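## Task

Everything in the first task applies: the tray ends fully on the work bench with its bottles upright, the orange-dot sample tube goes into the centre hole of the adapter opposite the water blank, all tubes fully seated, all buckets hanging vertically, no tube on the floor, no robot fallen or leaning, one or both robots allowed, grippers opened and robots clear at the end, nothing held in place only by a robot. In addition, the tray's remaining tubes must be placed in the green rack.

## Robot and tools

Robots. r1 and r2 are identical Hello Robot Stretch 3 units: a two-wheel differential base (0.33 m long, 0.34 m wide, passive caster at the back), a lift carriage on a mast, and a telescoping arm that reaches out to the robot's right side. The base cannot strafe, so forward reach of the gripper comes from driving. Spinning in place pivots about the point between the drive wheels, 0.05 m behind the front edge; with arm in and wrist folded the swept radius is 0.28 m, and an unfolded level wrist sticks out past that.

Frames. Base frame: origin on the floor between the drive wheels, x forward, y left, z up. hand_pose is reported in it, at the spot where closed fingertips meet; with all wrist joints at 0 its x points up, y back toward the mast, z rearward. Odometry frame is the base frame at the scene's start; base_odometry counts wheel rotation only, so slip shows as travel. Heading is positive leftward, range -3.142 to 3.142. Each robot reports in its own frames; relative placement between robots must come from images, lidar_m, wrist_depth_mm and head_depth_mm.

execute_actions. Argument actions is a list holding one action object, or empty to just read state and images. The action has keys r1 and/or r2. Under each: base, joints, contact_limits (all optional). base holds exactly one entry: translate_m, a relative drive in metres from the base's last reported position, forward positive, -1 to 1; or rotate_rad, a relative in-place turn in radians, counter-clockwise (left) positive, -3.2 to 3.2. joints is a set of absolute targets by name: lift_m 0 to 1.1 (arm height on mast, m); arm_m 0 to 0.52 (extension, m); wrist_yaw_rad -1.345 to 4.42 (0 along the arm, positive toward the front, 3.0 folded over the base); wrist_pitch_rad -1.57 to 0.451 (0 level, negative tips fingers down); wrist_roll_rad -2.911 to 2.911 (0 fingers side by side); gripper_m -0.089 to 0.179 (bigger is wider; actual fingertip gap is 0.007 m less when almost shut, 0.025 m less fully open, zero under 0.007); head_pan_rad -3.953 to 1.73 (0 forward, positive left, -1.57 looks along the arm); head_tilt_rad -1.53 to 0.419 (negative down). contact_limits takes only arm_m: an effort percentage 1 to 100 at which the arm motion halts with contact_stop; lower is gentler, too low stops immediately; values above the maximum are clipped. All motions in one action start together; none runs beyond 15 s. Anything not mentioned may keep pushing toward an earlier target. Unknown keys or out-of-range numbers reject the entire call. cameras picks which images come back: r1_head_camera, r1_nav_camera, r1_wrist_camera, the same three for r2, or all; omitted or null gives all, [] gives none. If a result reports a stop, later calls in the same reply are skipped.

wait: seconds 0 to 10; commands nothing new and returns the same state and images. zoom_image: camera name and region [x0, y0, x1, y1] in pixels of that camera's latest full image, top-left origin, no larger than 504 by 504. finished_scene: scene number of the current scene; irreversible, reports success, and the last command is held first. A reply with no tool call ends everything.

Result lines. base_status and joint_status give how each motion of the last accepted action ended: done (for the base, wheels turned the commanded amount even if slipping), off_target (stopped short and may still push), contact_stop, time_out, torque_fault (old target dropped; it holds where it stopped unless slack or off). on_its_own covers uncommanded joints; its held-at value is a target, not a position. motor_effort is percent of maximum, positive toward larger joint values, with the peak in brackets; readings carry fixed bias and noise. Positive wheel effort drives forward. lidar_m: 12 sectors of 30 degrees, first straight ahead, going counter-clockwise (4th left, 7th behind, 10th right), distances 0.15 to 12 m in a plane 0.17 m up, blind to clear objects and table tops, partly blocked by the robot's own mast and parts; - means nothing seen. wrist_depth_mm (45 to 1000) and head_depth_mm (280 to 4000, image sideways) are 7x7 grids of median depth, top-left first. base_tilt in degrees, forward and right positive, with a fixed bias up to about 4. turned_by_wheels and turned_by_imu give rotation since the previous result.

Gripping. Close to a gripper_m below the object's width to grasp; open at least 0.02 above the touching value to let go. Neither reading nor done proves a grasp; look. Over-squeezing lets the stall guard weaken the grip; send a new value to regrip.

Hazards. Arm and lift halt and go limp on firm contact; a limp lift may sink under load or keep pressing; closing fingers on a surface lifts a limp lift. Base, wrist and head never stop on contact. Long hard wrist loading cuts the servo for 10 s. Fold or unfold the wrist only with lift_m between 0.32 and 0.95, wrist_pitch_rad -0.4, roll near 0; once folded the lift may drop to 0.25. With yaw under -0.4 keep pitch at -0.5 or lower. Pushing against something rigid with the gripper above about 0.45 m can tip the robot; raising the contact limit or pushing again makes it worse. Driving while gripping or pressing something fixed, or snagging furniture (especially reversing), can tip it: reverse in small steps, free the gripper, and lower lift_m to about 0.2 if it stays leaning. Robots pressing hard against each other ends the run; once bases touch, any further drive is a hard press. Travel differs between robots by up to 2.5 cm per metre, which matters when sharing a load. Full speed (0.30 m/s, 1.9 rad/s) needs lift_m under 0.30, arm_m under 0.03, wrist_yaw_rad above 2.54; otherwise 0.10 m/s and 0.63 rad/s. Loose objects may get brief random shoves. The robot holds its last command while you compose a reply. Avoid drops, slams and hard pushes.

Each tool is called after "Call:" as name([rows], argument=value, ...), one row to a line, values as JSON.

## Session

Call:
execute_actions(actions=[])

Scene clock: 0.00 s.
r1.base_odometry: x=+0.000 y=+0.000 heading=+0.000 (m, m, rad; r1's odometry frame)
r1.turned_by_wheels: +0.000 (rad since the last result)
r1.turned_by_imu: +0.000 (rad since the last result)
r1.base_tilt: forward=-0.2 right=-1.4 (deg)
r1.lidar_m: 2.63 1.68 1.15 2.34 2.47 1.38 1.17 1.17 1.33 2.25 2.53 1.28
r1.head_depth_mm: 1941 3041 - - - 2470 1849 / 1947 3029 - - - 2580 1858 / 1941 3046 3914 3977 3957 2949 2022 / 1932 3073 3776 3807 3873 2941 2035 / 1922 3041 3701 3777 3711 2954 2028 / 1907 2989 3548 3560 3548 2611 2022 / 1924 3012 3450 3423 3429 2963 2023
r1.base_status: not commanded
r1.joint_positions: lift_m=+0.338 arm_m=-0.001 wrist_yaw_rad=+2.938 wrist_pitch_rad=-0.478 wrist_roll_rad=-0.001 gripper_m=+0.037 head_pan_rad=-0.012 head_tilt_rad=-0.011
r1.joint_status: not commanded
r1.motor_effort: left_wheel=+1 right_wheel=+0 lift_m=+18 arm_m=+0 wrist_yaw_rad=+0 wrist_pitch_rad=+6 wrist_roll_rad=+0 gripper_m=+0 head_pan_rad=+0 head_tilt_rad=+2 (%)
r1.hand_pose: x=+0.0225 y=+0.0677 z=+0.3377 quat_wxyz=(+0.237, +0.700, +0.097, +0.667) (m; r1's base frame)
r1.wrist_depth_mm: - - - - - - - / - - - - - - - / 891 - 932 949 971 979 994 / 720 - 745 756 763 780 790 / 599 590 635 623 632 639 646 / 511 513 - 531 544 538 546 / 461 - - 463 463 471 477
r2.base_odometry: x=+0.000 y=+0.000 heading=+0.000 (m, m, rad; r2's odometry frame)
r2.turned_by_wheels: +0.000 (rad since the last result)
r2.turned_by_imu: +0.000 (rad since the last result)
r2.base_tilt: forward=-1.6 right=+0.2 (deg)
r2.lidar_m: 2.78 1.63 1.03 0.94 0.94 1.15 2.24 1.92 1.51 2.62 1.29 1.35
r2.head_depth_mm: 1788 2455 - - 2543 2413 2084 / 1767 2462 - - 2979 2824 2147 / 1750 2604 - - - 3255 2148 / 1743 2565 - - - 3234 2151 / 1730 2550 - - - 3277 2185 / 1725 2519 - - - 3327 2203 / 1715 2502 3958 3942 3917 3400 2210
r2.base_status: not commanded
r2.joint_positions: lift_m=+0.542 arm_m=+0.001 wrist_yaw_rad=+2.924 wrist_pitch_rad=-0.574 wrist_roll_rad=+0.004 gripper_m=+0.037 head_pan_rad=-0.020 head_tilt_rad=+0.002
r2.joint_status: not commanded
r2.motor_effort: left_wheel=-1 right_wheel=+0 lift_m=+42 arm_m=-1 wrist_yaw_rad=+0 wrist_pitch_rad=+6 wrist_roll_rad=+0 gripper_m=+0 head_pan_rad=+0 head_tilt_rad=+2 (%)
r2.hand_pose: x=+0.0225 y=+0.0510 z=+0.5217 quat_wxyz=(+0.273, +0.697, +0.125, +0.651) (m; r2's base frame)
r2.wrist_depth_mm: - 859 939 - - - - / 850 - - - - - - / 915 - - - - - - / 908 912 954 968 975 977 994 / 796 801 - 817 841 834 850 / 702 706 - 716 732 721 739 / 621 629 - 656 635 656 650
pictures: r1_head_camera (sideways: a quarter turn clockwise sets it upright), r1_nav_camera (sideways: a quarter turn counterclockwise sets it upright), r1_wrist_camera, r2_head_camera (sideways: a quarter turn clockwise sets it upright), r2_nav_camera (sideways: a quarter turn counterclockwise sets it upright), r2_wrist_camera
Images, in order (width x height): r1_head_camera 896x504, r1_nav_camera 672x504, r1_wrist_camera 644x364, r2_head_camera 896x504, r2_nav_camera 672x504, r2_wrist_camera 644x364.

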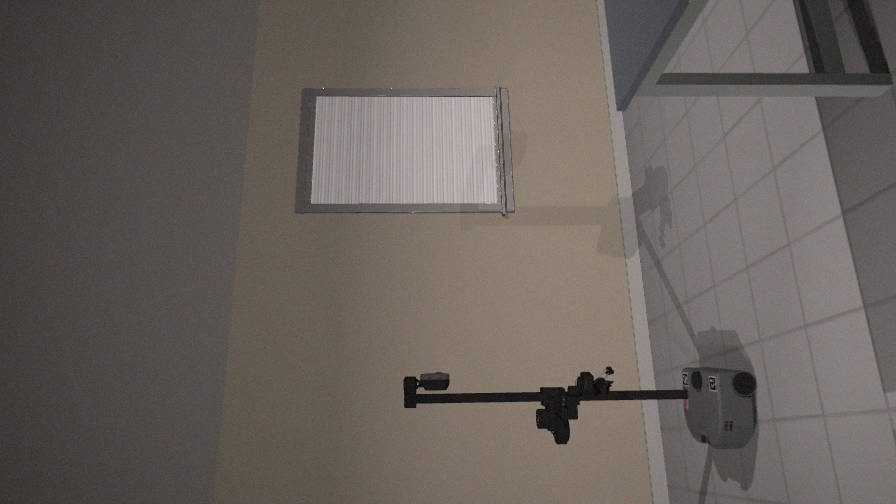

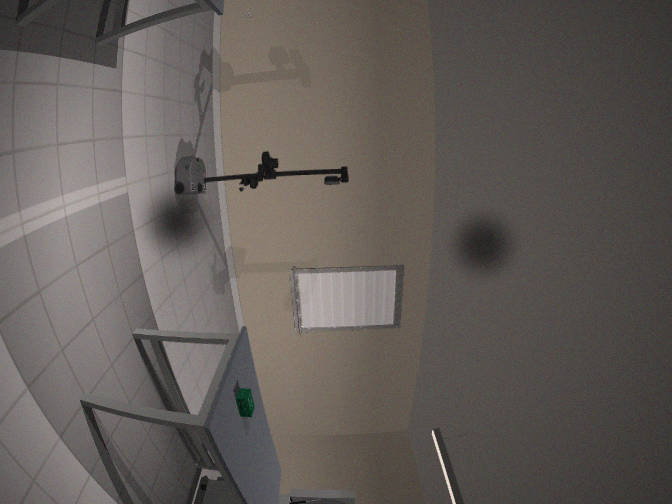

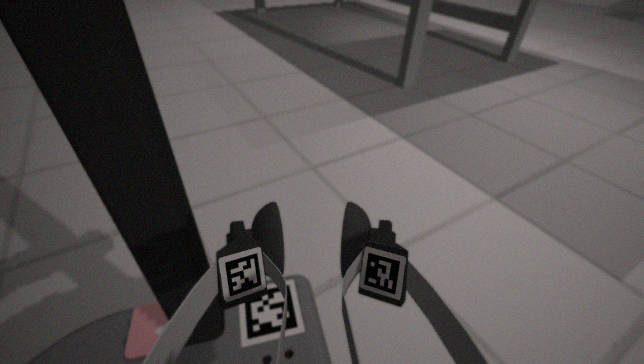

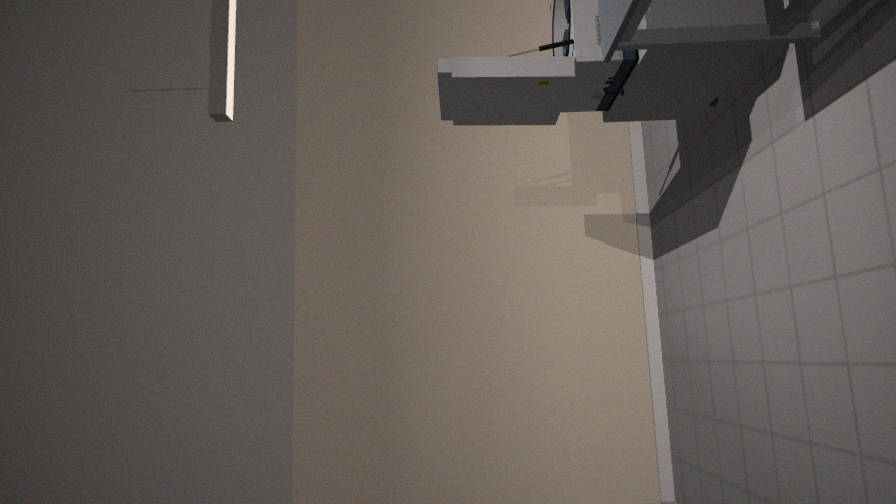

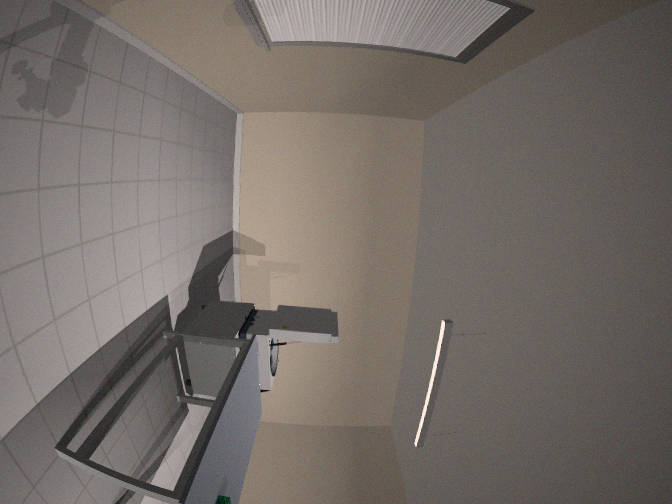

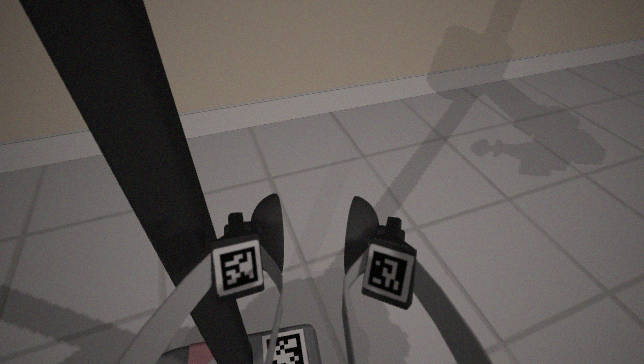

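Call:
execute_actions(actions=[])

Scene clock: 19.50 s.
r1.base_odometry: x=+0.000 y=+0.000 heading=+0.000 (m, m, rad; r1's odometry frame)
r1.turned_by_wheels: +0.000 (rad since the last result)
r1.turned_by_imu: +0.001 (rad since the last result)
r1.base_tilt: forward=-0.3 right=-1.4 (deg)
r1.lidar_m: 2.62 1.68 1.15 2.35 2.47 1.38 1.17 1.17 1.34 2.24 2.52 1.29
r1.head_depth_mm: 1947 3035 - - - 2442 1833 / 1942 3082 - - - 2594 1861 / 1945 3059 3975 3983 3974 2963 2013 / 1934 3084 3770 3889 3870 2955 2043 / 1916 2948 3618 3662 3706 2944 2046 / 1921 3041 3580 3528 3548 2641 2012 / 1918 3038 3386 3411 3505 2975 2041
r1.base_status: not commanded
r1.joint_positions: lift_m=+0.338 arm_m=-0.001 wrist_yaw_rad=+2.938 wrist_pitch_rad=-0.478 wrist_roll_rad=-0.001 gripper_m=+0.037 head_pan_rad=-0.012 head_tilt_rad=-0.011
r1.joint_status: not commanded
r1.motor_effort: left_wheel=+1 right_wheel=+0 lift_m=+18 arm_m=+0 wrist_yaw_rad=+0 wrist_pitch_rad=+7 wrist_roll_rad=+0 gripper_m=+0 head_pan_rad=-1 head_tilt_rad=+1 (%)
r1.hand_pose: x=+0.0225 y=+0.0677 z=+0.3377 quat_wxyz=(+0.237, +0.700, +0.097, +0.667) (m; r1's base frame)
r1.wrist_depth_mm: - - - - - - - / - - - - - - - / 877 - 940 938 955 993 - / 721 - 742 752 752 761 781 / 600 588 630 619 626 640 645 / 511 521 - 529 541 544 546 / 459 - - 460 466 471 473
r2.base_odometry: x=+0.000 y=+0.000 heading=+0.000 (m, m, rad; r2's odometry frame)
r2.turned_by_wheels: +0.000 (rad since the last result)
r2.turned_by_imu: +0.000 (rad since the last result)
r2.base_tilt: forward=-1.5 right=+0.3 (deg)
r2.lidar_m: 2.80 1.63 1.03 0.93 0.94 1.15 2.24 1.93 1.51 2.62 1.30 1.35
r2.head_depth_mm: 1781 2464 - - 2540 2419 2108 / 1769 2442 - - 2942 2830 2141 / 1760 2584 - - - 3229 2154 / 1755 2573 - - - 3263 2165 / 1736 2562 - - - 3301 2187 / 1722 2530 - - - 3350 2209 / 1712 2522 3842 3940 3858 3383 2205
r2.base_status: not commanded
r2.joint_positions: lift_m=+0.542 arm_m=+0.001 wrist_yaw_rad=+2.924 wrist_pitch_rad=-0.574 wrist_roll_rad=+0.004 gripper_m=+0.037 head_pan_rad=-0.020 head_tilt_rad=+0.002
r2.joint_status: not commanded
r2.motor_effort: left_wheel=+0 right_wheel=+0 lift_m=+42 arm_m=-1 wrist_yaw_rad=+0 wrist_pitch_rad=+6 wrist_roll_rad=+1 gripper_m=+0 head_pan_rad=-1 head_tilt_rad=+1 (%)
r2.hand_pose: x=+0.0225 y=+0.0510 z=+0.5217 quat_wxyz=(+0.273, +0.697, +0.125, +0.651) (m; r2's base frame)
r2.wrist_depth_mm: - 861 924 - - - - / 854 - - - - - - / 940 - - - - - - / 943 913 938 964 973 966 983 / 803 783 - 832 830 840 847 / 700 701 - 725 734 743 753 / 627 640 - 642 647 663 658
pictures: r1_head_camera (sideways: a quarter turn clockwise sets it upright), r1_nav_camera (sideways: a quarter turn counterclockwise sets it upright), r1_wrist_camera, r2_head_camera (sideways: a quarter turn clockwise sets it upright), r2_nav_camera (sideways: a quarter turn counterclockwise sets it upright), r2_wrist_camera
Images, in order (width x height): r1_head_camera 896x504, r1_nav_camera 672x504, r1_wrist_camera 644x364, r2_head_camera 896x504, r2_nav_camera 672x504, r2_wrist_camera 644x364.

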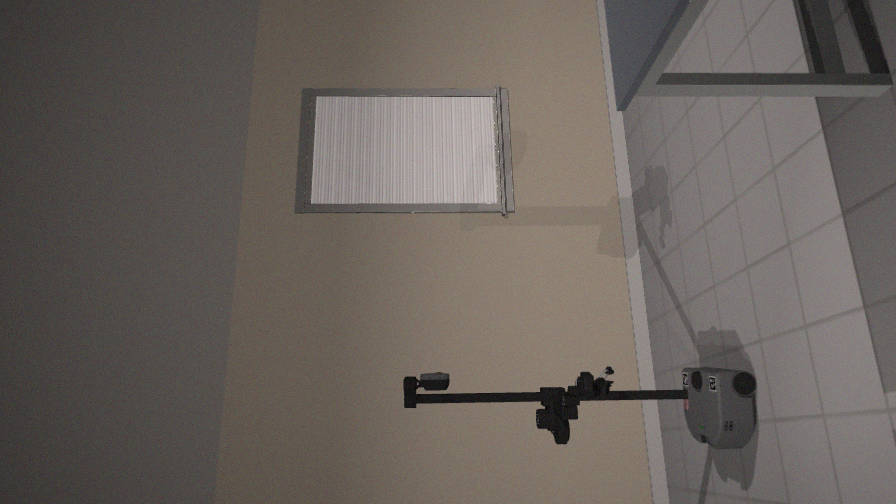

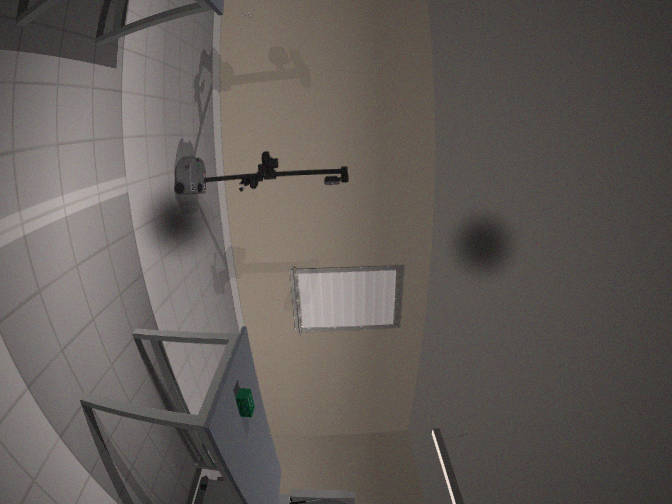

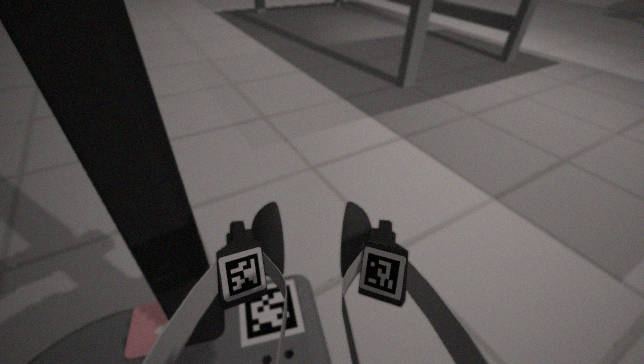

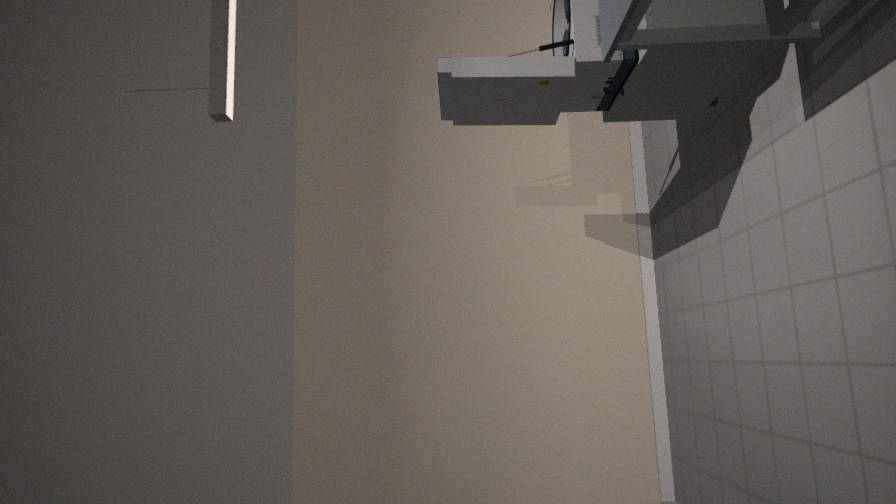

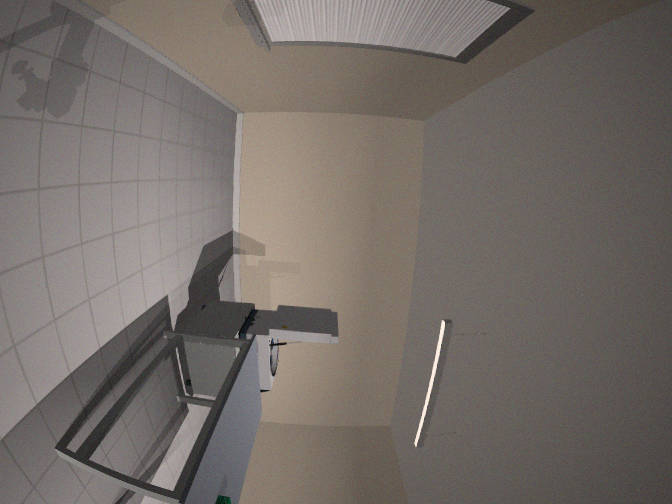

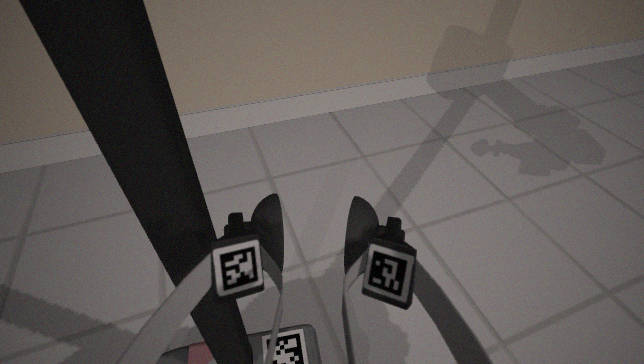

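Call:
execute_actions([
  {"r1":{"base":{"rotate_rad":1.571},"joints":{"head_pan_rad":-0.8,"head_tilt_rad":-0.35}},"r2":{"joints":{"head_pan_rad":-2.4,"head_tilt_rad":-0.35}}},
], cameras=["r1_head_camera","r1_nav_camera","r2_head_camera","r2_nav_camera"])

Scene clock: 30.10 s.
r1.base_odometry: x=+0.000 y=+0.000 heading=+1.571 (m, m, rad; r1's odometry frame)
r1.turned_by_wheels: +1.571 (rad since the last result)
r1.turned_by_imu: +1.576 (rad since the last result)
r1.base_tilt: forward=-0.2 right=-1.4 (deg)
r1.lidar_m: 2.35 2.49 1.38 1.17 1.17 1.33 2.24 2.53 1.28 2.63 1.68 1.15
r1.head_depth_mm: 3031 3191 3436 3533 2369 1764 1398 / 3183 3302 3604 3732 2368 1747 1395 / 3321 3611 3866 3688 2376 1758 1397 / 3575 3766 - 3195 2170 1777 1394 / 3700 - - 1633 2264 1767 1393 / 3856 - - 1481 1313 1586 1388 / - - - 1510 2249 1760 1393
r1.base_status: done
r1.joint_positions: lift_m=+0.338 arm_m=-0.001 wrist_yaw_rad=+2.938 wrist_pitch_rad=-0.478 wrist_roll_rad=-0.001 gripper_m=+0.037 head_pan_rad=-0.793 head_tilt_rad=-0.346
r1.joint_status: all done
r1.motor_effort: left_wheel=-4(10) right_wheel=+3(6) lift_m=+18(18) arm_m=+0(0) wrist_yaw_rad=+0(0) wrist_pitch_rad=+7(7) wrist_roll_rad=+0(0) gripper_m=+1(0) head_pan_rad=-3(32) head_tilt_rad=-2(25) (%)
r1.hand_pose: x=+0.0225 y=+0.0677 z=+0.3377 quat_wxyz=(+0.237, +0.700, +0.097, +0.667) (m; r1's base frame)
r1.wrist_depth_mm: - - - - - - - / 936 - - - - - - / 897 - 926 945 956 976 994 / 713 - 744 758 769 762 783 / 596 589 630 618 632 639 647 / 514 516 - 531 541 539 546 / 461 - - 461 463 473 473
r2.base_odometry: x=+0.000 y=+0.000 heading=+0.000 (m, m, rad; r2's odometry frame)
r2.turned_by_wheels: +0.000 (rad since the last result)
r2.turned_by_imu: +0.000 (rad since the last result)
r2.base_tilt: forward=-1.5 right=+0.3 (deg)
r2.lidar_m: 2.79 1.63 1.04 0.94 0.94 1.14 2.24 1.93 1.51 2.62 1.29 1.35
r2.head_depth_mm: 3900 - - 3772 2416 1780 1402 / - - - 3879 2453 1791 1412 / - - - 3368 2468 1795 1419 / - - - 3135 2349 1810 1423 / - - - 2030 2509 1767 1434 / - - - 1851 2275 1783 1437 / - - - 2101 2546 1844 1445
r2.base_status: not commanded
r2.joint_positions: lift_m=+0.542 arm_m=+0.001 wrist_yaw_rad=+2.924 wrist_pitch_rad=-0.574 wrist_roll_rad=+0.004 gripper_m=+0.037 head_pan_rad=-2.393 head_tilt_rad=-0.345
r2.joint_status: all done
r2.motor_effort: left_wheel=+0(0) right_wheel=+0(0) lift_m=+42(42) arm_m=-1(1) wrist_yaw_rad=+0(1) wrist_pitch_rad=+6(6) wrist_roll_rad=+0(0) gripper_m=+0(0) head_pan_rad=-3(39) head_tilt_rad=-1(16) (%)
r2.hand_pose: x=+0.0225 y=+0.0510 z=+0.5217 quat_wxyz=(+0.273, +0.697, +0.125, +0.651) (m; r2's base frame)
r2.wrist_depth_mm: - 847 929 - - - - / 839 - - - - - - / 917 - - - - - - / 907 917 959 967 947 979 - / 789 811 - 823 834 832 858 / 692 704 - 723 730 729 737 / 624 629 - 644 640 657 649
pictures: r1_head_camera (sideways: a quarter turn clockwise sets it upright), r1_nav_camera (sideways: a quarter turn counterclockwise sets it upright), r2_head_camera (sideways: a quarter turn clockwise sets it upright), r2_nav_camera (sideways: a quarter turn counterclockwise sets it upright)
Images, in order (width x height): r1_head_camera 896x504, r1_nav_camera 672x504, r2_head_camera 896x504, r2_nav_camera 672x504.

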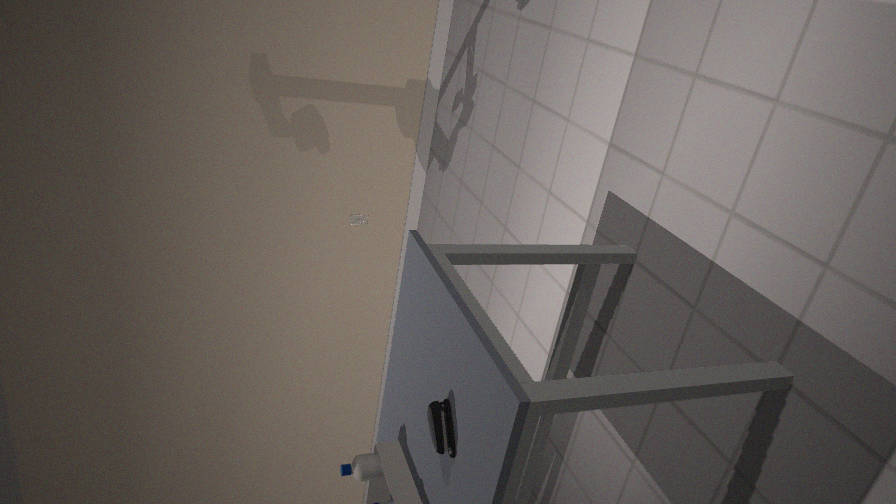

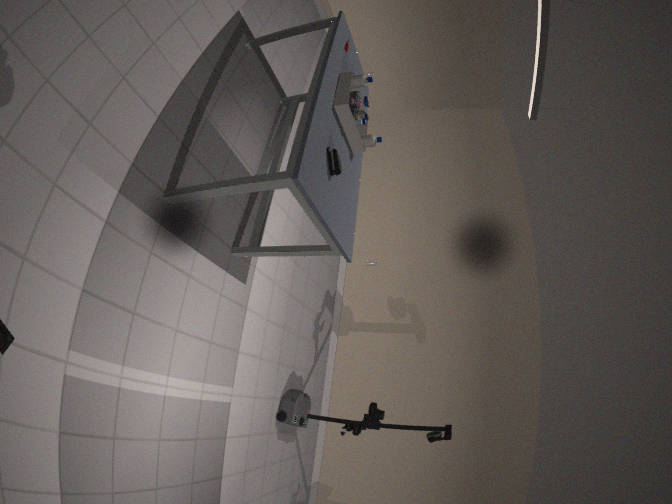

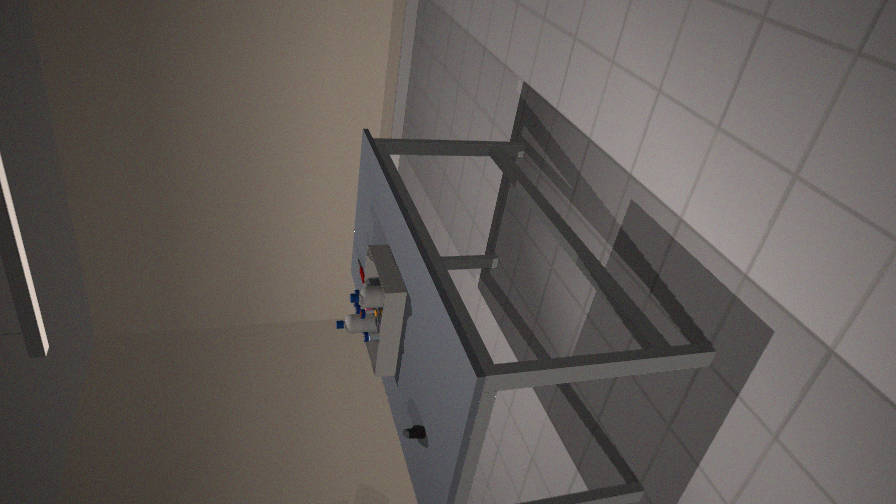

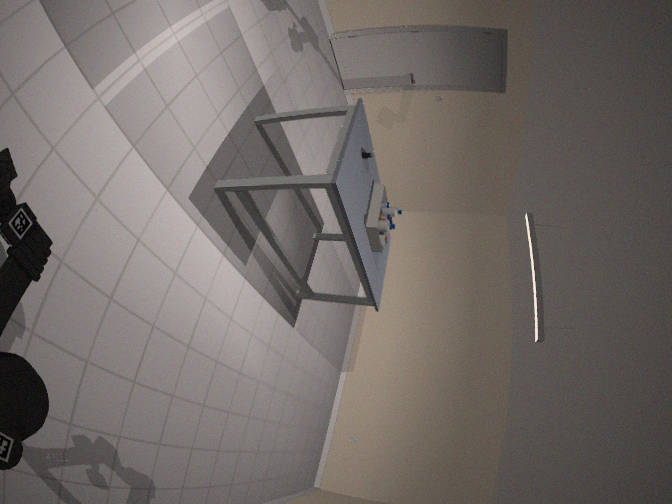

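Call:
execute_actions([
  {"r1":{"base":{"rotate_rad":-1.28},"joints":{"lift_m":0.9}},"r2":{"base":{"rotate_rad":-1.4},"joints":{"lift_m":0.9,"head_pan_rad":0,"head_tilt_rad":-0.5}}},
], cameras=["r2_nav_camera"])

Scene clock: 48.63 s.
r1.base_odometry: x=+0.000 y=+0.000 heading=+0.291 (m, m, rad; r1's odometry frame)
r1.turned_by_wheels: -1.280 (rad since the last result)
r1.turned_by_imu: -1.281 (rad since the last result)
r1.base_tilt: forward=-0.3 right=-1.4 (deg)
r1.lidar_m: 2.62 1.15 2.13 4.23 1.63 1.21 1.17 1.21 1.66 3.21 1.29 1.78
r1.head_depth_mm: - 3116 2949 2788 2374 1764 1401 / - - - 3006 2349 1746 1394 / - - - 1769 2367 1758 1387 / - - - 1643 2167 1642 1394 / - - - 1948 2274 1755 1392 / 3699 3973 - 2973 2268 1756 1397 / 3459 3659 3832 3707 2386 1749 1403
r1.base_status: done
r1.joint_positions: lift_m=+0.900 arm_m=-0.001 wrist_yaw_rad=+2.938 wrist_pitch_rad=-0.478 wrist_roll_rad=-0.001 gripper_m=+0.037 head_pan_rad=-0.793 head_tilt_rad=-0.346
r1.joint_status: all done
r1.motor_effort: left_wheel=+6(10) right_wheel=-3(6) lift_m=+22(22) arm_m=+0(0) wrist_yaw_rad=+0(0) wrist_pitch_rad=+7(7) wrist_roll_rad=+0(0) gripper_m=+0(0) head_pan_rad=-3(2) head_tilt_rad=-3(3) (%)
r1.hand_pose: x=+0.0225 y=+0.0677 z=+0.8991 quat_wxyz=(+0.237, +0.700, +0.097, +0.667) (m; r1's base frame)
r1.wrist_depth_mm: - - - - - - - / - - - - - - - / - - - - - - - / - - - - - - - / - - - - - - - / - - - - - - - / - - - - - - -
r2.base_odometry: x=+0.000 y=+0.000 heading=-1.400 (m, m, rad; r2's odometry frame)
r2.turned_by_wheels: -1.400 (rad since the last result)
r2.turned_by_imu: -1.382 (rad since the last result)
r2.base_tilt: forward=-1.5 right=+0.3 (deg)
r2.lidar_m: 2.62 1.29 1.56 3.64 1.33 0.97 0.94 0.97 1.33 3.60 1.57 1.51
r2.head_depth_mm: 3194 3443 3718 2702 1957 1534 1264 / 3178 3453 3729 2744 1978 1545 1274 / 3122 3384 3761 2745 1989 1548 1272 / 3159 3490 3703 2810 1986 1566 1283 / 3192 3457 3750 2792 2009 1570 1286 / 3179 3449 3761 2852 2026 1571 1285 / 3163 3433 3768 2673 2027 1582 1292
r2.base_status: done
r2.joint_positions: lift_m=+0.899 arm_m=+0.001 wrist_yaw_rad=+2.924 wrist_pitch_rad=-0.574 wrist_roll_rad=+0.004 gripper_m=+0.037 head_pan_rad=-0.007 head_tilt_rad=-0.494
r2.joint_status: all done
r2.motor_effort: left_wheel=+4(9) right_wheel=-3(5) lift_m=+62(65) arm_m=-1(1) wrist_yaw_rad=+0(0) wrist_pitch_rad=+6(6) wrist_roll_rad=+0(0) gripper_m=+0(0) head_pan_rad=+3(36) head_tilt_rad=-2(13) (%)
r2.hand_pose: x=+0.0225 y=+0.0510 z=+0.8787 quat_wxyz=(+0.273, +0.697, +0.125, +0.651) (m; r2's base frame)
r2.wrist_depth_mm: - - - - - - - / - - - - - - - / - - - - - - - / - - - - - - - / - - - - - - - / - - - - - - - / 975 969 977 995 987 - -
pictures: r2_nav_camera (sideways: a quarter turn counterclockwise sets it upright)
Images, in order (width x height): r2_nav_camera 672x504.

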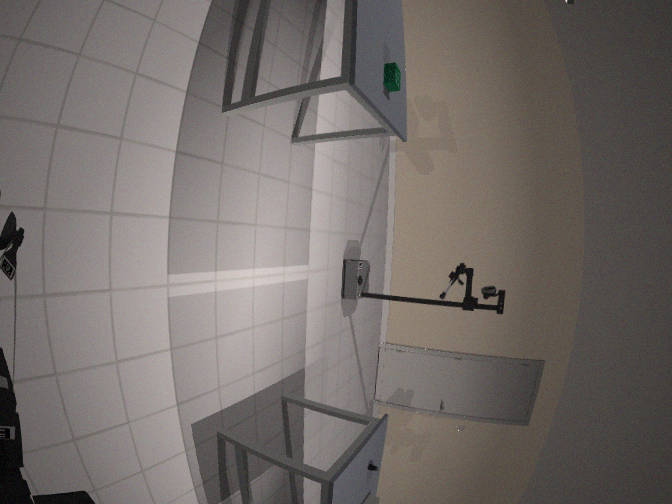

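Call:
execute_actions([
  {"r1":{"base":{"translate_m":0.4},"joints":{"lift_m":0.95}},"r2":{"base":{"translate_m":0.5},"joints":{"lift_m":0.95}}},
], cameras=[])

Call:
execute_actions([
  {"r1":{"base":{"rotate_rad":1.571},"joints":{"wrist_pitch_rad":-0.4,"head_pan_rad":-1.0,"head_tilt_rad":-0.6}},"r2":{"base":{"rotate_rad":1.571},"joints":{"wrist_pitch_rad":-0.4,"head_pan_rad":-2.2,"head_tilt_rad":-0.6}}},
], cameras=["r1_nav_camera","r2_nav_camera"])

Scene clock: 63.70 s.
r1.base_odometry: x=+0.383 y=+0.115 heading=+0.291 (m, m, rad; r1's odometry frame)
r1.turned_by_wheels: +0.000 (rad since the last result)
r1.turned_by_imu: +0.003 (rad since the last result)
r1.base_tilt: forward=-0.4 right=-1.3 (deg)
r1.lidar_m: 1.73 1.34 0.89 2.23 2.19 1.63 1.56 1.63 2.22 2.42 1.07 1.46
r1.head_depth_mm: - - - 1508 2066 1764 1391 / - - - 1474 1211 1575 1359 / - - - 1449 2179 1769 1393 / - - - 1638 2338 1778 1392 / 3604 3888 - 3418 2172 1762 1401 / 3286 3526 3778 3687 2375 1765 1395 / 3051 3214 3397 3420 2384 1765 1404
r1.base_status: done
r1.joint_positions: lift_m=+0.950 arm_m=-0.001 wrist_yaw_rad=+2.938 wrist_pitch_rad=-0.479 wrist_roll_rad=-0.001 gripper_m=+0.037 head_pan_rad=-0.793 head_tilt_rad=-0.346
r1.joint_status: all done
r1.motor_effort: left_wheel=+5(11) right_wheel=-3(3) lift_m=+22(22) arm_m=+0(0) wrist_yaw_rad=+0(0) wrist_pitch_rad=+7(7) wrist_roll_rad=+0(0) gripper_m=+0(0) head_pan_rad=-3(3) head_tilt_rad=-2(2) (%)
r1.hand_pose: x=+0.0225 y=+0.0676 z=+0.9491 quat_wxyz=(+0.237, +0.700, +0.097, +0.667) (m; r1's base frame)
r1.wrist_depth_mm: - - - - - - - / - - - - - - - / - - - - - - - / - - - - - - - / - - - - - - - / - - - - - - - / - - - - - - -
r2.base_odometry: x=+0.085 y=-0.493 heading=-1.400 (m, m, rad; r2's odometry frame)
r2.turned_by_wheels: +0.000 (rad since the last result)
r2.turned_by_imu: +0.001 (rad since the last result)
r2.base_tilt: forward=-1.5 right=+0.3 (deg)
r2.lidar_m: 1.73 1.42 0.91 2.64 2.04 1.49 1.43 1.49 2.04 2.35 1.20 1.61
r2.head_depth_mm: 2782 2998 3294 2714 1969 1544 1262 / 2685 1689 3234 2606 1989 1544 1269 / 2786 2905 3302 2779 1975 1549 1273 / 2764 3024 3307 2776 1999 1548 1275 / 2777 3023 3296 2825 2002 1572 1282 / 2776 2999 3289 2839 2016 1571 1289 / 2762 3012 3311 2873 2042 1580 1298
r2.base_status: done
r2.joint_positions: lift_m=+0.949 arm_m=+0.001 wrist_yaw_rad=+2.924 wrist_pitch_rad=-0.574 wrist_roll_rad=+0.004 gripper_m=+0.037 head_pan_rad=-0.007 head_tilt_rad=-0.494
r2.joint_status: all done
r2.motor_effort: left_wheel=+3(9) right_wheel=-2(4) lift_m=+62(62) arm_m=-1(1) wrist_yaw_rad=-1(0) wrist_pitch_rad=+6(6) wrist_roll_rad=+0(0) gripper_m=+0(0) head_pan_rad=+3(3) head_tilt_rad=-2(2) (%)
r2.hand_pose: x=+0.0225 y=+0.0510 z=+0.9287 quat_wxyz=(+0.273, +0.697, +0.125, +0.651) (m; r2's base frame)
r2.wrist_depth_mm: - - - - - 907 922 / - - - - - 949 - / - - - - - - - / - - - - - - - / - - - - - - - / - - - - - - - / - - - - - - -
pictures: none
No camera images: the call's "cameras" was empty. Leave "cameras" out to get every camera's image.

Scene clock: 67.17 s.
r1.base_odometry: x=+0.383 y=+0.115 heading=+1.862 (m, m, rad; r1's odometry frame)
r1.turned_by_wheels: +1.571 (rad since the last result)
r1.turned_by_imu: +1.575 (rad since the last result)
r1.base_tilt: forward=-0.2 right=-1.4 (deg)
r1.lidar_m: 2.24 2.21 1.63 1.57 1.62 2.22 2.42 1.06 1.46 1.73 1.34 0.89
r1.head_depth_mm: 2732 3049 3105 2290 1756 - - / 2913 3183 3260 2265 1745 1464 1144 / 3038 3339 3232 2271 1749 1420 1207 / 3307 3642 3042 2097 1745 1418 1191 / 3426 3886 1386 2281 1727 1428 1195 / 3780 - 1309 1985 1732 1422 1198 / - - 1303 1044 1183 1348 1196
r1.base_status: done
r1.joint_positions: lift_m=+0.950 arm_m=-0.001 wrist_yaw_rad=+2.938 wrist_pitch_rad=-0.422 wrist_roll_rad=-0.001 gripper_m=+0.037 head_pan_rad=-0.993 head_tilt_rad=-0.592
r1.joint_status: all done
r1.motor_effort: left_wheel=-3(11) right_wheel=+3(7) lift_m=+22(22) arm_m=+0(0) wrist_yaw_rad=+0(0) wrist_pitch_rad=+11(11) wrist_roll_rad=+0(1) gripper_m=+0(0) head_pan_rad=-1(17) head_tilt_rad=-3(19) (%)
r1.hand_pose: x=+0.0240 y=+0.0750 z=+0.9615 quat_wxyz=(+0.218, +0.702, +0.077, +0.673) (m; r1's base frame)
r1.wrist_depth_mm: - - - - - - - / - - - - - - - / - - - - - - - / - - - - - - - / - - - - - - - / - - - - - - - / - - - - - - -
r2.base_odometry: x=+0.085 y=-0.493 heading=+0.171 (m, m, rad; r2's odometry frame)
r2.turned_by_wheels: +1.571 (rad since the last result)
r2.turned_by_imu: +1.551 (rad since the last result)
r2.base_tilt: forward=-1.5 right=+0.3 (deg)
r2.lidar_m: 2.60 2.04 1.48 1.43 1.49 2.03 2.38 1.20 1.61 1.74 1.41 0.91
r2.head_depth_mm: - - 1374 2207 1562 - - / - - 1545 2322 - - - / 3679 - 1745 2137 - - 1180 / 3393 3765 3431 2345 - - 1205 / 3187 3447 3430 2365 - - 1185 / 2974 3196 3339 2375 - - - / 2793 3052 3255 2384 1799 - -
r2.base_status: done
r2.joint_positions: lift_m=+0.949 arm_m=+0.001 wrist_yaw_rad=+2.924 wrist_pitch_rad=-0.422 wrist_roll_rad=+0.004 gripper_m=+0.037 head_pan_rad=-2.193 head_tilt_rad=-0.593
r2.joint_status: all done
r2.motor_effort: left_wheel=-5(10) right_wheel=+3(5) lift_m=+62(62) arm_m=-1(1) wrist_yaw_rad=+1(1) wrist_pitch_rad=+10(11) wrist_roll_rad=+0(0) gripper_m=+0(0) head_pan_rad=-3(35) head_tilt_rad=-3(11) (%)
r2.hand_pose: x=+0.0272 y=+0.0723 z=+0.9612 quat_wxyz=(+0.223, +0.705, +0.072, +0.670) (m; r2's base frame)
r2.wrist_depth_mm: - - - - - - - / - - - - - - - / - - - - - - - / - - - - - - - / - - - - - - - / - - - - - - - / - - - - - - -
pictures: r1_nav_camera (sideways: a quarter turn counterclockwise sets it upright), r2_nav_camera (sideways: a quarter turn counterclockwise sets it upright)
Images, in order (width x height): r1_nav_camera 672x504, r2_nav_camera 672x504.

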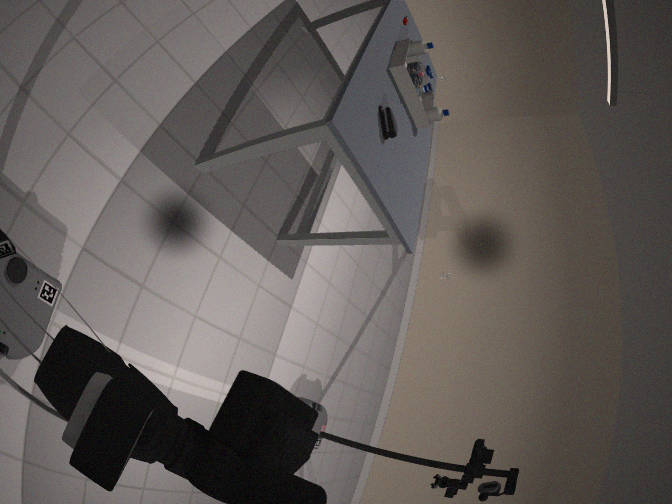

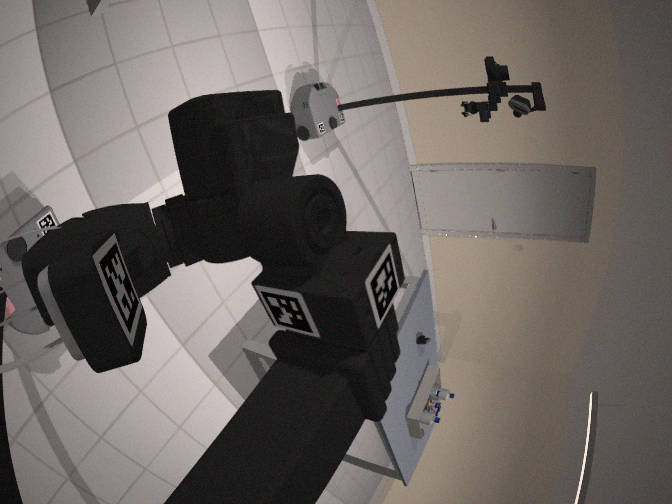

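Call:
execute_actions([
  {"r1":{"base":{"rotate_rad":-0.28},"joints":{"wrist_yaw_rad":0}},"r2":{"base":{"rotate_rad":0.5},"joints":{"wrist_yaw_rad":0}}},
], cameras=[])

Call:
execute_actions([
  {"r1":{"base":{"translate_m":0.5},"joints":{"wrist_pitch_rad":-1.57,"lift_m":1.09,"wrist_roll_rad":1.57,"gripper_m":0.08}},"r2":{"base":{"translate_m":-0.56},"joints":{"wrist_pitch_rad":-1.57,"lift_m":1.09,"wrist_roll_rad":1.57,"gripper_m":0.08}}},
], cameras=[])

Call:
execute_actions([
  {"r1":{"base":{"rotate_rad":0.28}},"r2":{"base":{"rotate_rad":-0.5}}},
], cameras=[])

Call:
execute_actions([
  {"r1":{"base":{"translate_m":0.9},"joints":{"head_pan_rad":-1.4,"head_tilt_rad":-0.7}},"r2":{"base":{"translate_m":-0.9},"joints":{"head_pan_rad":-1.7,"head_tilt_rad":-0.7}}},
], cameras=["r1_head_camera","r2_head_camera"])

Scene clock: 83.80 s.
r1.base_odometry: x=+0.383 y=+0.115 heading=+1.582 (m, m, rad; r1's odometry frame)
r1.turned_by_wheels: -0.280 (rad since the last result)
r1.turned_by_imu: -0.279 (rad since the last result)
r1.base_tilt: forward=-0.2 right=-1.4 (deg)
r1.lidar_m: 0.89 3.27 1.80 1.57 1.57 1.79 3.04 1.06 1.46 1.73 3.15 0.90
r1.head_depth_mm: 2552 2872 3019 1948 1757 1439 1200 / 2687 2963 3221 2289 1756 1428 1208 / 2766 3094 3129 2265 1753 1422 1196 / 2823 3213 3160 2250 1750 1415 1201 / 2888 3251 3226 2277 1735 1408 1195 / 3043 3371 3197 2157 1713 1433 1193 / 3147 3556 1389 2204 1735 1417 1192
r1.base_status: done
r1.joint_positions: lift_m=+0.950 arm_m=-0.001 wrist_yaw_rad=+0.002 wrist_pitch_rad=-0.421 wrist_roll_rad=-0.001 gripper_m=+0.037 head_pan_rad=-0.993 head_tilt_rad=-0.592
r1.joint_status: all done
r1.motor_effort: left_wheel=+5(12) right_wheel=-3(5) lift_m=+22(22) arm_m=+1(0) wrist_yaw_rad=-2(2) wrist_pitch_rad=+11(11) wrist_roll_rad=+0(1) gripper_m=-1(2) head_pan_rad=-3(3) head_tilt_rad=-4(5) (%)
r1.hand_pose: x=-0.0210 y=-0.3682 z=+0.9616 quat_wxyz=(+0.692, +0.149, -0.691, -0.147) (m; r1's base frame)
r1.wrist_depth_mm: - - - - - - - / - - - - - - - / - - - - - - 824 / - - - - - - - / - - - - - - - / - - - - - - - / - - - - - - -
r2.base_odometry: x=+0.085 y=-0.493 heading=+0.671 (m, m, rad; r2's odometry frame)
r2.turned_by_wheels: +0.500 (rad since the last result)
r2.turned_by_imu: +0.493 (rad since the last result)
r2.base_tilt: forward=-1.5 right=+0.3 (deg)
r2.lidar_m: 2.08 1.50 1.43 1.48 1.98 2.53 1.20 1.62 1.73 1.41 0.91 2.15
r2.head_depth_mm: 2856 3187 3310 2293 1816 - - / 2882 3170 3351 2302 - - - / 2809 3110 3331 2323 - - - / 1569 3006 3252 2070 - - - / 2743 3052 3255 2366 - - - / 2700 2989 3216 2377 - - - / 2696 2957 3186 2394 1923 - -
r2.base_status: done
r2.joint_positions: lift_m=+0.949 arm_m=+0.001 wrist_yaw_rad=+0.002 wrist_pitch_rad=-0.421 wrist_roll_rad=+0.004 gripper_m=+0.037 head_pan_rad=-2.193 head_tilt_rad=-0.593
r2.joint_status: all done
r2.motor_effort: left_wheel=-5(10) right_wheel=+3(5) lift_m=+62(62) arm_m=-2(1) wrist_yaw_rad=-2(3) wrist_pitch_rad=+10(10) wrist_roll_rad=+0(1) gripper_m=+0(0) head_pan_rad=-3(3) head_tilt_rad=-3(4) (%)
r2.hand_pose: x=-0.0210 y=-0.3703 z=+0.9613 quat_wxyz=(+0.690, +0.149, -0.692, -0.148) (m; r2's base frame)
r2.wrist_depth_mm: - - - - - - - / 951 966 974 - - - - / - 725 946 - - - - / - - - - - - - / - - - - - - - / - - - - - - - / - - - - - - -
pictures: none
No camera images: the call's "cameras" was empty. Leave "cameras" out to get every camera's image.

Scene clock: 90.63 s.
r1.base_odometry: x=+0.377 y=+0.615 heading=+1.582 (m, m, rad; r1's odometry frame)
r1.turned_by_wheels: +0.000 (rad since the last result)
r1.turned_by_imu: +0.002 (rad since the last result)
r1.base_tilt: forward=-0.2 right=-1.4 (deg)
r1.lidar_m: 1.74 3.52 1.97 1.71 1.70 1.96 3.31 1.47 1.73 1.33 1.00 0.43
r1.head_depth_mm: 2514 2744 2903 2100 1546 1430 1230 / 2572 2797 3019 2311 1633 1421 1196 / 2664 2935 3117 2277 1745 1422 1191 / 2729 3014 3274 1285 1579 1427 1194 / 2793 3125 3211 923 1597 1422 1205 / 2901 3232 3245 922 715 752 842 / 2950 3357 3242 922 710 611 1168
r1.base_status: done
r1.joint_positions: lift_m=+1.090 arm_m=-0.001 wrist_yaw_rad=+0.002 wrist_pitch_rad=-1.551 wrist_roll_rad=+1.565 gripper_m=+0.080 head_pan_rad=-0.993 head_tilt_rad=-0.593
r1.joint_status: all done
joint sent to its limit — the command would take r1.wrist_pitch_rad past its lower limit, so that joint was sent only as far as its limit.
r1.motor_effort: left_wheel=+5(12) right_wheel=-3(4) lift_m=+22(21) arm_m=+0(0) wrist_yaw_rad=-2(3) wrist_pitch_rad=-5(10) wrist_roll_rad=+2(2) gripper_m=+0(80) head_pan_rad=-3(3) head_tilt_rad=-4(4) (%)
r1.hand_pose: x=-0.0216 y=-0.1249 z=+0.9718 quat_wxyz=(+0.003, +0.002, -0.714, -0.700) (m; r1's base frame)
r1.wrist_depth_mm: - - - - - - - / - - - - - - - / - - - - - - - / - - - - - - - / - - - - - - - / - - - - - - - / - - - - - - -
r2.base_odometry: x=-0.353 y=-0.841 heading=+0.671 (m, m, rad; r2's odometry frame)
r2.turned_by_wheels: +0.000 (rad since the last result)
r2.turned_by_imu: -0.002 (rad since the last result)
r2.base_tilt: forward=-1.5 right=+0.2 (deg)
r2.lidar_m: 2.48 1.78 1.70 1.75 2.36 1.44 0.64 1.12 1.33 3.15 1.23 1.23
r2.head_depth_mm: - - 3100 2040 1653 1425 1196 / - - 3147 - 1708 1394 1200 / - - 3188 - - - 1202 / - - - - - - 1179 / - - - - - - 1215 / - - - - - - - / - - - - - - -
r2.base_status: done
r2.joint_positions: lift_m=+1.089 arm_m=+0.001 wrist_yaw_rad=+0.002 wrist_pitch_rad=-1.561 wrist_roll_rad=+1.564 gripper_m=+0.080 head_pan_rad=-2.193 head_tilt_rad=-0.593
r2.joint_status: all done
r2.motor_effort: left_wheel=-4(12) right_wheel=+3(3) lift_m=+62(63) arm_m=-1(1) wrist_yaw_rad=-1(4) wrist_pitch_rad=-5(9) wrist_roll_rad=+3(3) gripper_m=+0(80) head_pan_rad=-3(3) head_tilt_rad=-3(2) (%)
r2.hand_pose: x=-0.0216 y=-0.1245 z=+0.9715 quat_wxyz=(+0.003, +0.003, -0.710, -0.704) (m; r2's base frame)
r2.wrist_depth_mm: - - - - - - - / - - - - - - - / - - - - - - - / - - - - - - - / - - - - - - - / - - - - - - - / - - - - - - -
pictures: none
No camera images: the call's "cameras" was empty. Leave "cameras" out to get every camera's image.

Scene clock: 92.43 s.
r1.base_odometry: x=+0.377 y=+0.615 heading=+1.862 (m, m, rad; r1's odometry frame)
r1.turned_by_wheels: +0.280 (rad since the last result)
r1.turned_by_imu: +0.281 (rad since the last result)
r1.base_tilt: forward=-0.2 right=-1.4 (deg)
r1.lidar_m: 1.74 2.42 1.74 1.70 1.77 2.41 1.47 1.73 3.13 1.33 0.43 0.45
r1.head_depth_mm: 2569 2866 3042 2258 1742 1433 1231 / 2737 2978 3226 1175 1647 1420 1204 / 2934 3213 3281 920 1590 1417 1200 / 3088 3456 3220 922 739 1424 1201 / 3328 3746 1299 923 713 694 958 / 3546 - 1241 868 711 1388 1203 / 3856 - 1129 917 738 1411 1194
r1.base_status: done
r1.joint_positions: lift_m=+1.090 arm_m=-0.001 wrist_yaw_rad=+0.002 wrist_pitch_rad=-1.551 wrist_roll_rad=+1.566 gripper_m=+0.080 head_pan_rad=-0.993 head_tilt_rad=-0.593
r1.joint_status: not commanded
r1.motor_effort: left_wheel=-4(8) right_wheel=+3(7) lift_m=+22(22) arm_m=+0(0) wrist_yaw_rad=-2(2) wrist_pitch_rad=-5(5) wrist_roll_rad=+2(1) gripper_m=+1(0) head_pan_rad=-2(2) head_tilt_rad=-4(4) (%)
r1.hand_pose: x=-0.0216 y=-0.1248 z=+0.9718 quat_wxyz=(+0.003, +0.002, -0.714, -0.701) (m; r1's base frame)
r1.wrist_depth_mm: - - - - - - - / - - - - - - - / - - - - - - - / - - - - - - - / - - - - - - - / - - - - - - - / - - - - - - -
r2.base_odometry: x=-0.353 y=-0.841 heading=+0.171 (m, m, rad; r2's odometry frame)
r2.turned_by_wheels: -0.500 (rad since the last result)
r2.turned_by_imu: -0.494 (rad since the last result)
r2.base_tilt: forward=-1.5 right=+0.2 (deg)
r2.lidar_m: 1.25 2.42 1.76 1.70 1.76 2.40 1.33 0.64 1.11 1.33 3.17 1.23
r2.head_depth_mm: - - 1282 952 792 1160 1176 / - - 1347 - 1650 1362 1151 / - - 2398 - - - 1210 / - - - - - - 1185 / - - - - - - 1215 / - - - - - - - / - - - - - - -
r2.base_status: done
r2.joint_positions: lift_m=+1.089 arm_m=+0.001 wrist_yaw_rad=+0.002 wrist_pitch_rad=-1.561 wrist_roll_rad=+1.564 gripper_m=+0.080 head_pan_rad=-2.193 head_tilt_rad=-0.593
r2.joint_status: not commanded
r2.motor_effort: left_wheel=+4(10) right_wheel=-3(4) lift_m=+62(62) arm_m=-2(2) wrist_yaw_rad=-2(2) wrist_pitch_rad=-4(5) wrist_roll_rad=+3(3) gripper_m=+0(1) head_pan_rad=-3(3) head_tilt_rad=-2(2) (%)
r2.hand_pose: x=-0.0216 y=-0.1245 z=+0.9715 quat_wxyz=(+0.003, +0.003, -0.710, -0.704) (m; r2's base frame)
r2.wrist_depth_mm: - - - - - - - / - - - - - - - / - - - - - - - / - - - - - - - / - - - - - - - / - - - - - - - / - - - - - - -
pictures: none
No camera images: the call's "cameras" was empty. Leave "cameras" out to get every camera's image.

Scene clock: 102.67 s.
r1.base_odometry: x=+0.119 y=+1.477 heading=+1.862 (m, m, rad; r1's odometry frame)
r1.turned_by_wheels: +0.000 (rad since the last result)
r1.turned_by_imu: +0.004 (rad since the last result)
r1.base_tilt: forward=-0.2 right=-1.4 (deg)
r1.lidar_m: 2.89 2.43 1.78 1.69 1.74 2.42 2.35 0.65 1.00 0.96 1.00 0.87
r1.head_depth_mm: 2493 2728 - - - - - / 2592 2953 1067 838 - - - / 2612 2973 856 756 622 - 1134 / 2656 2981 956 767 636 573 1155 / 2759 3077 965 759 643 585 1143 / 2760 3122 1053 624 651 585 1147 / 2829 3186 1057 806 649 1247 1153
r1.base_status: done
r1.joint_positions: lift_m=+1.090 arm_m=-0.001 wrist_yaw_rad=+0.002 wrist_pitch_rad=-1.551 wrist_roll_rad=+1.566 gripper_m=+0.080 head_pan_rad=-1.393 head_tilt_rad=-0.691
r1.joint_status: all done
r1.motor_effort: left_wheel=-4(5) right_wheel=+3(7) lift_m=+22(22) arm_m=+0(0) wrist_yaw_rad=-2(1) wrist_pitch_rad=-5(5) wrist_roll_rad=+1(2) gripper_m=+0(0) head_pan_rad=-2(23) head_tilt_rad=-6(17) (%)
r1.hand_pose: x=-0.0216 y=-0.1248 z=+0.9718 quat_wxyz=(+0.003, +0.002, -0.714, -0.701) (m; r1's base frame)
r1.wrist_depth_mm: 332 336 - - - - - / 343 346 - - - - - / 353 353 - - - - - / 363 366 - - - - - / 373 379 - - - - - / 382 391 - - - - - / 397 407 - - - - -
r2.base_odometry: x=-1.240 y=-0.994 heading=+0.171 (m, m, rad; r2's odometry frame)
r2.turned_by_wheels: +0.000 (rad since the last result)
r2.turned_by_imu: -0.002 (rad since the last result)
r2.base_tilt: forward=-1.5 right=+0.2 (deg)
r2.lidar_m: 2.10 2.42 1.77 1.70 1.76 2.40 3.14 0.48 0.35 0.34 0.35 0.46
r2.head_depth_mm: - - - - - 1256 1152 / - - - - - - 1119 / - - - - - - - / - - - - - - 1112 / - 2932 2908 845 716 - 1130 / 2523 2808 2793 850 696 562 1145 / 2485 2750 2804 855 678 561 1151
r2.base_status: done
r2.joint_positions: lift_m=+1.089 arm_m=+0.001 wrist_yaw_rad=+0.002 wrist_pitch_rad=-1.561 wrist_roll_rad=+1.564 gripper_m=+0.080 head_pan_rad=-1.707 head_tilt_rad=-0.691
r2.joint_status: all done
r2.motor_effort: left_wheel=+4(5) right_wheel=-2(5) lift_m=+62(62) arm_m=-2(1) wrist_yaw_rad=-1(3) wrist_pitch_rad=-5(4) wrist_roll_rad=+3(3) gripper_m=+0(0) head_pan_rad=+2(31) head_tilt_rad=-2(10) (%)
r2.hand_pose: x=-0.0216 y=-0.1245 z=+0.9715 quat_wxyz=(+0.003, +0.003, -0.710, -0.704) (m; r2's base frame)
r2.wrist_depth_mm: 341 344 - - - - - / 354 356 - - - - - / 367 361 - - - - - / 376 376 - - - - - / 387 392 - - - - - / 404 401 - - - - - / 417 420 - - - - -
pictures: r1_head_camera (sideways: a quarter turn clockwise sets it upright), r2_head_camera (sideways: a quarter turn clockwise sets it upright)
Images, in order (width x height): r1_head_camera 896x504, r2_head_camera 896x504.

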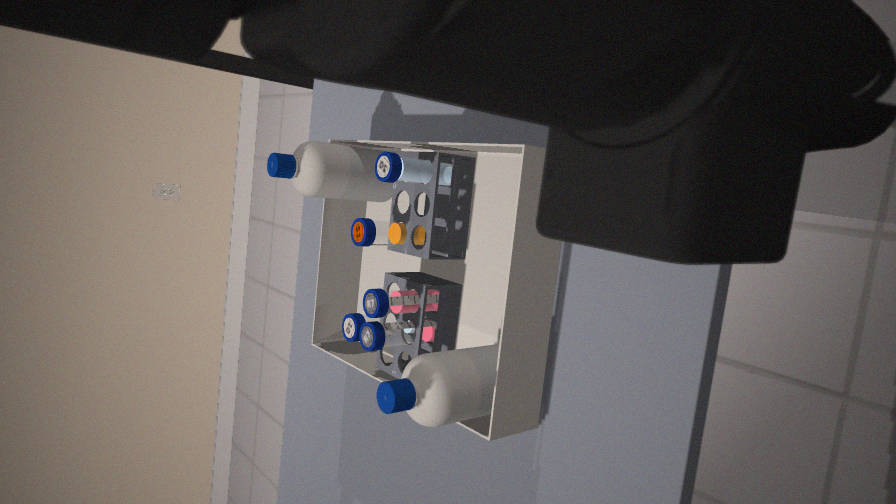

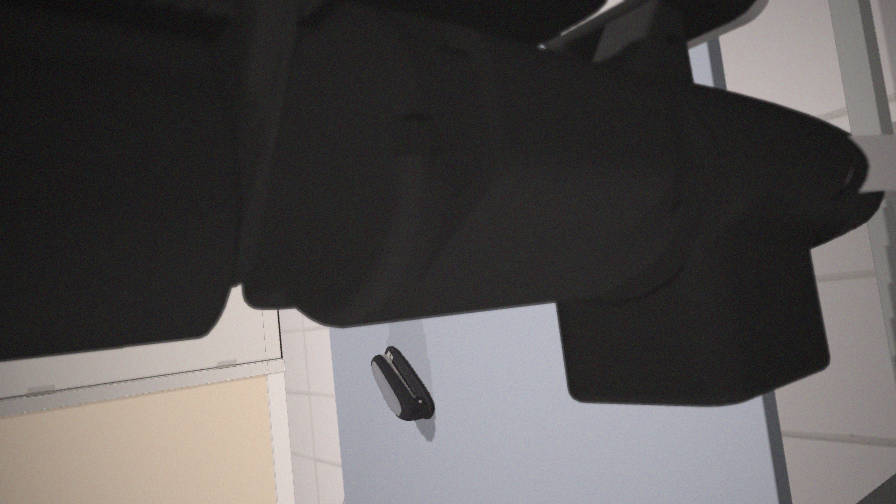

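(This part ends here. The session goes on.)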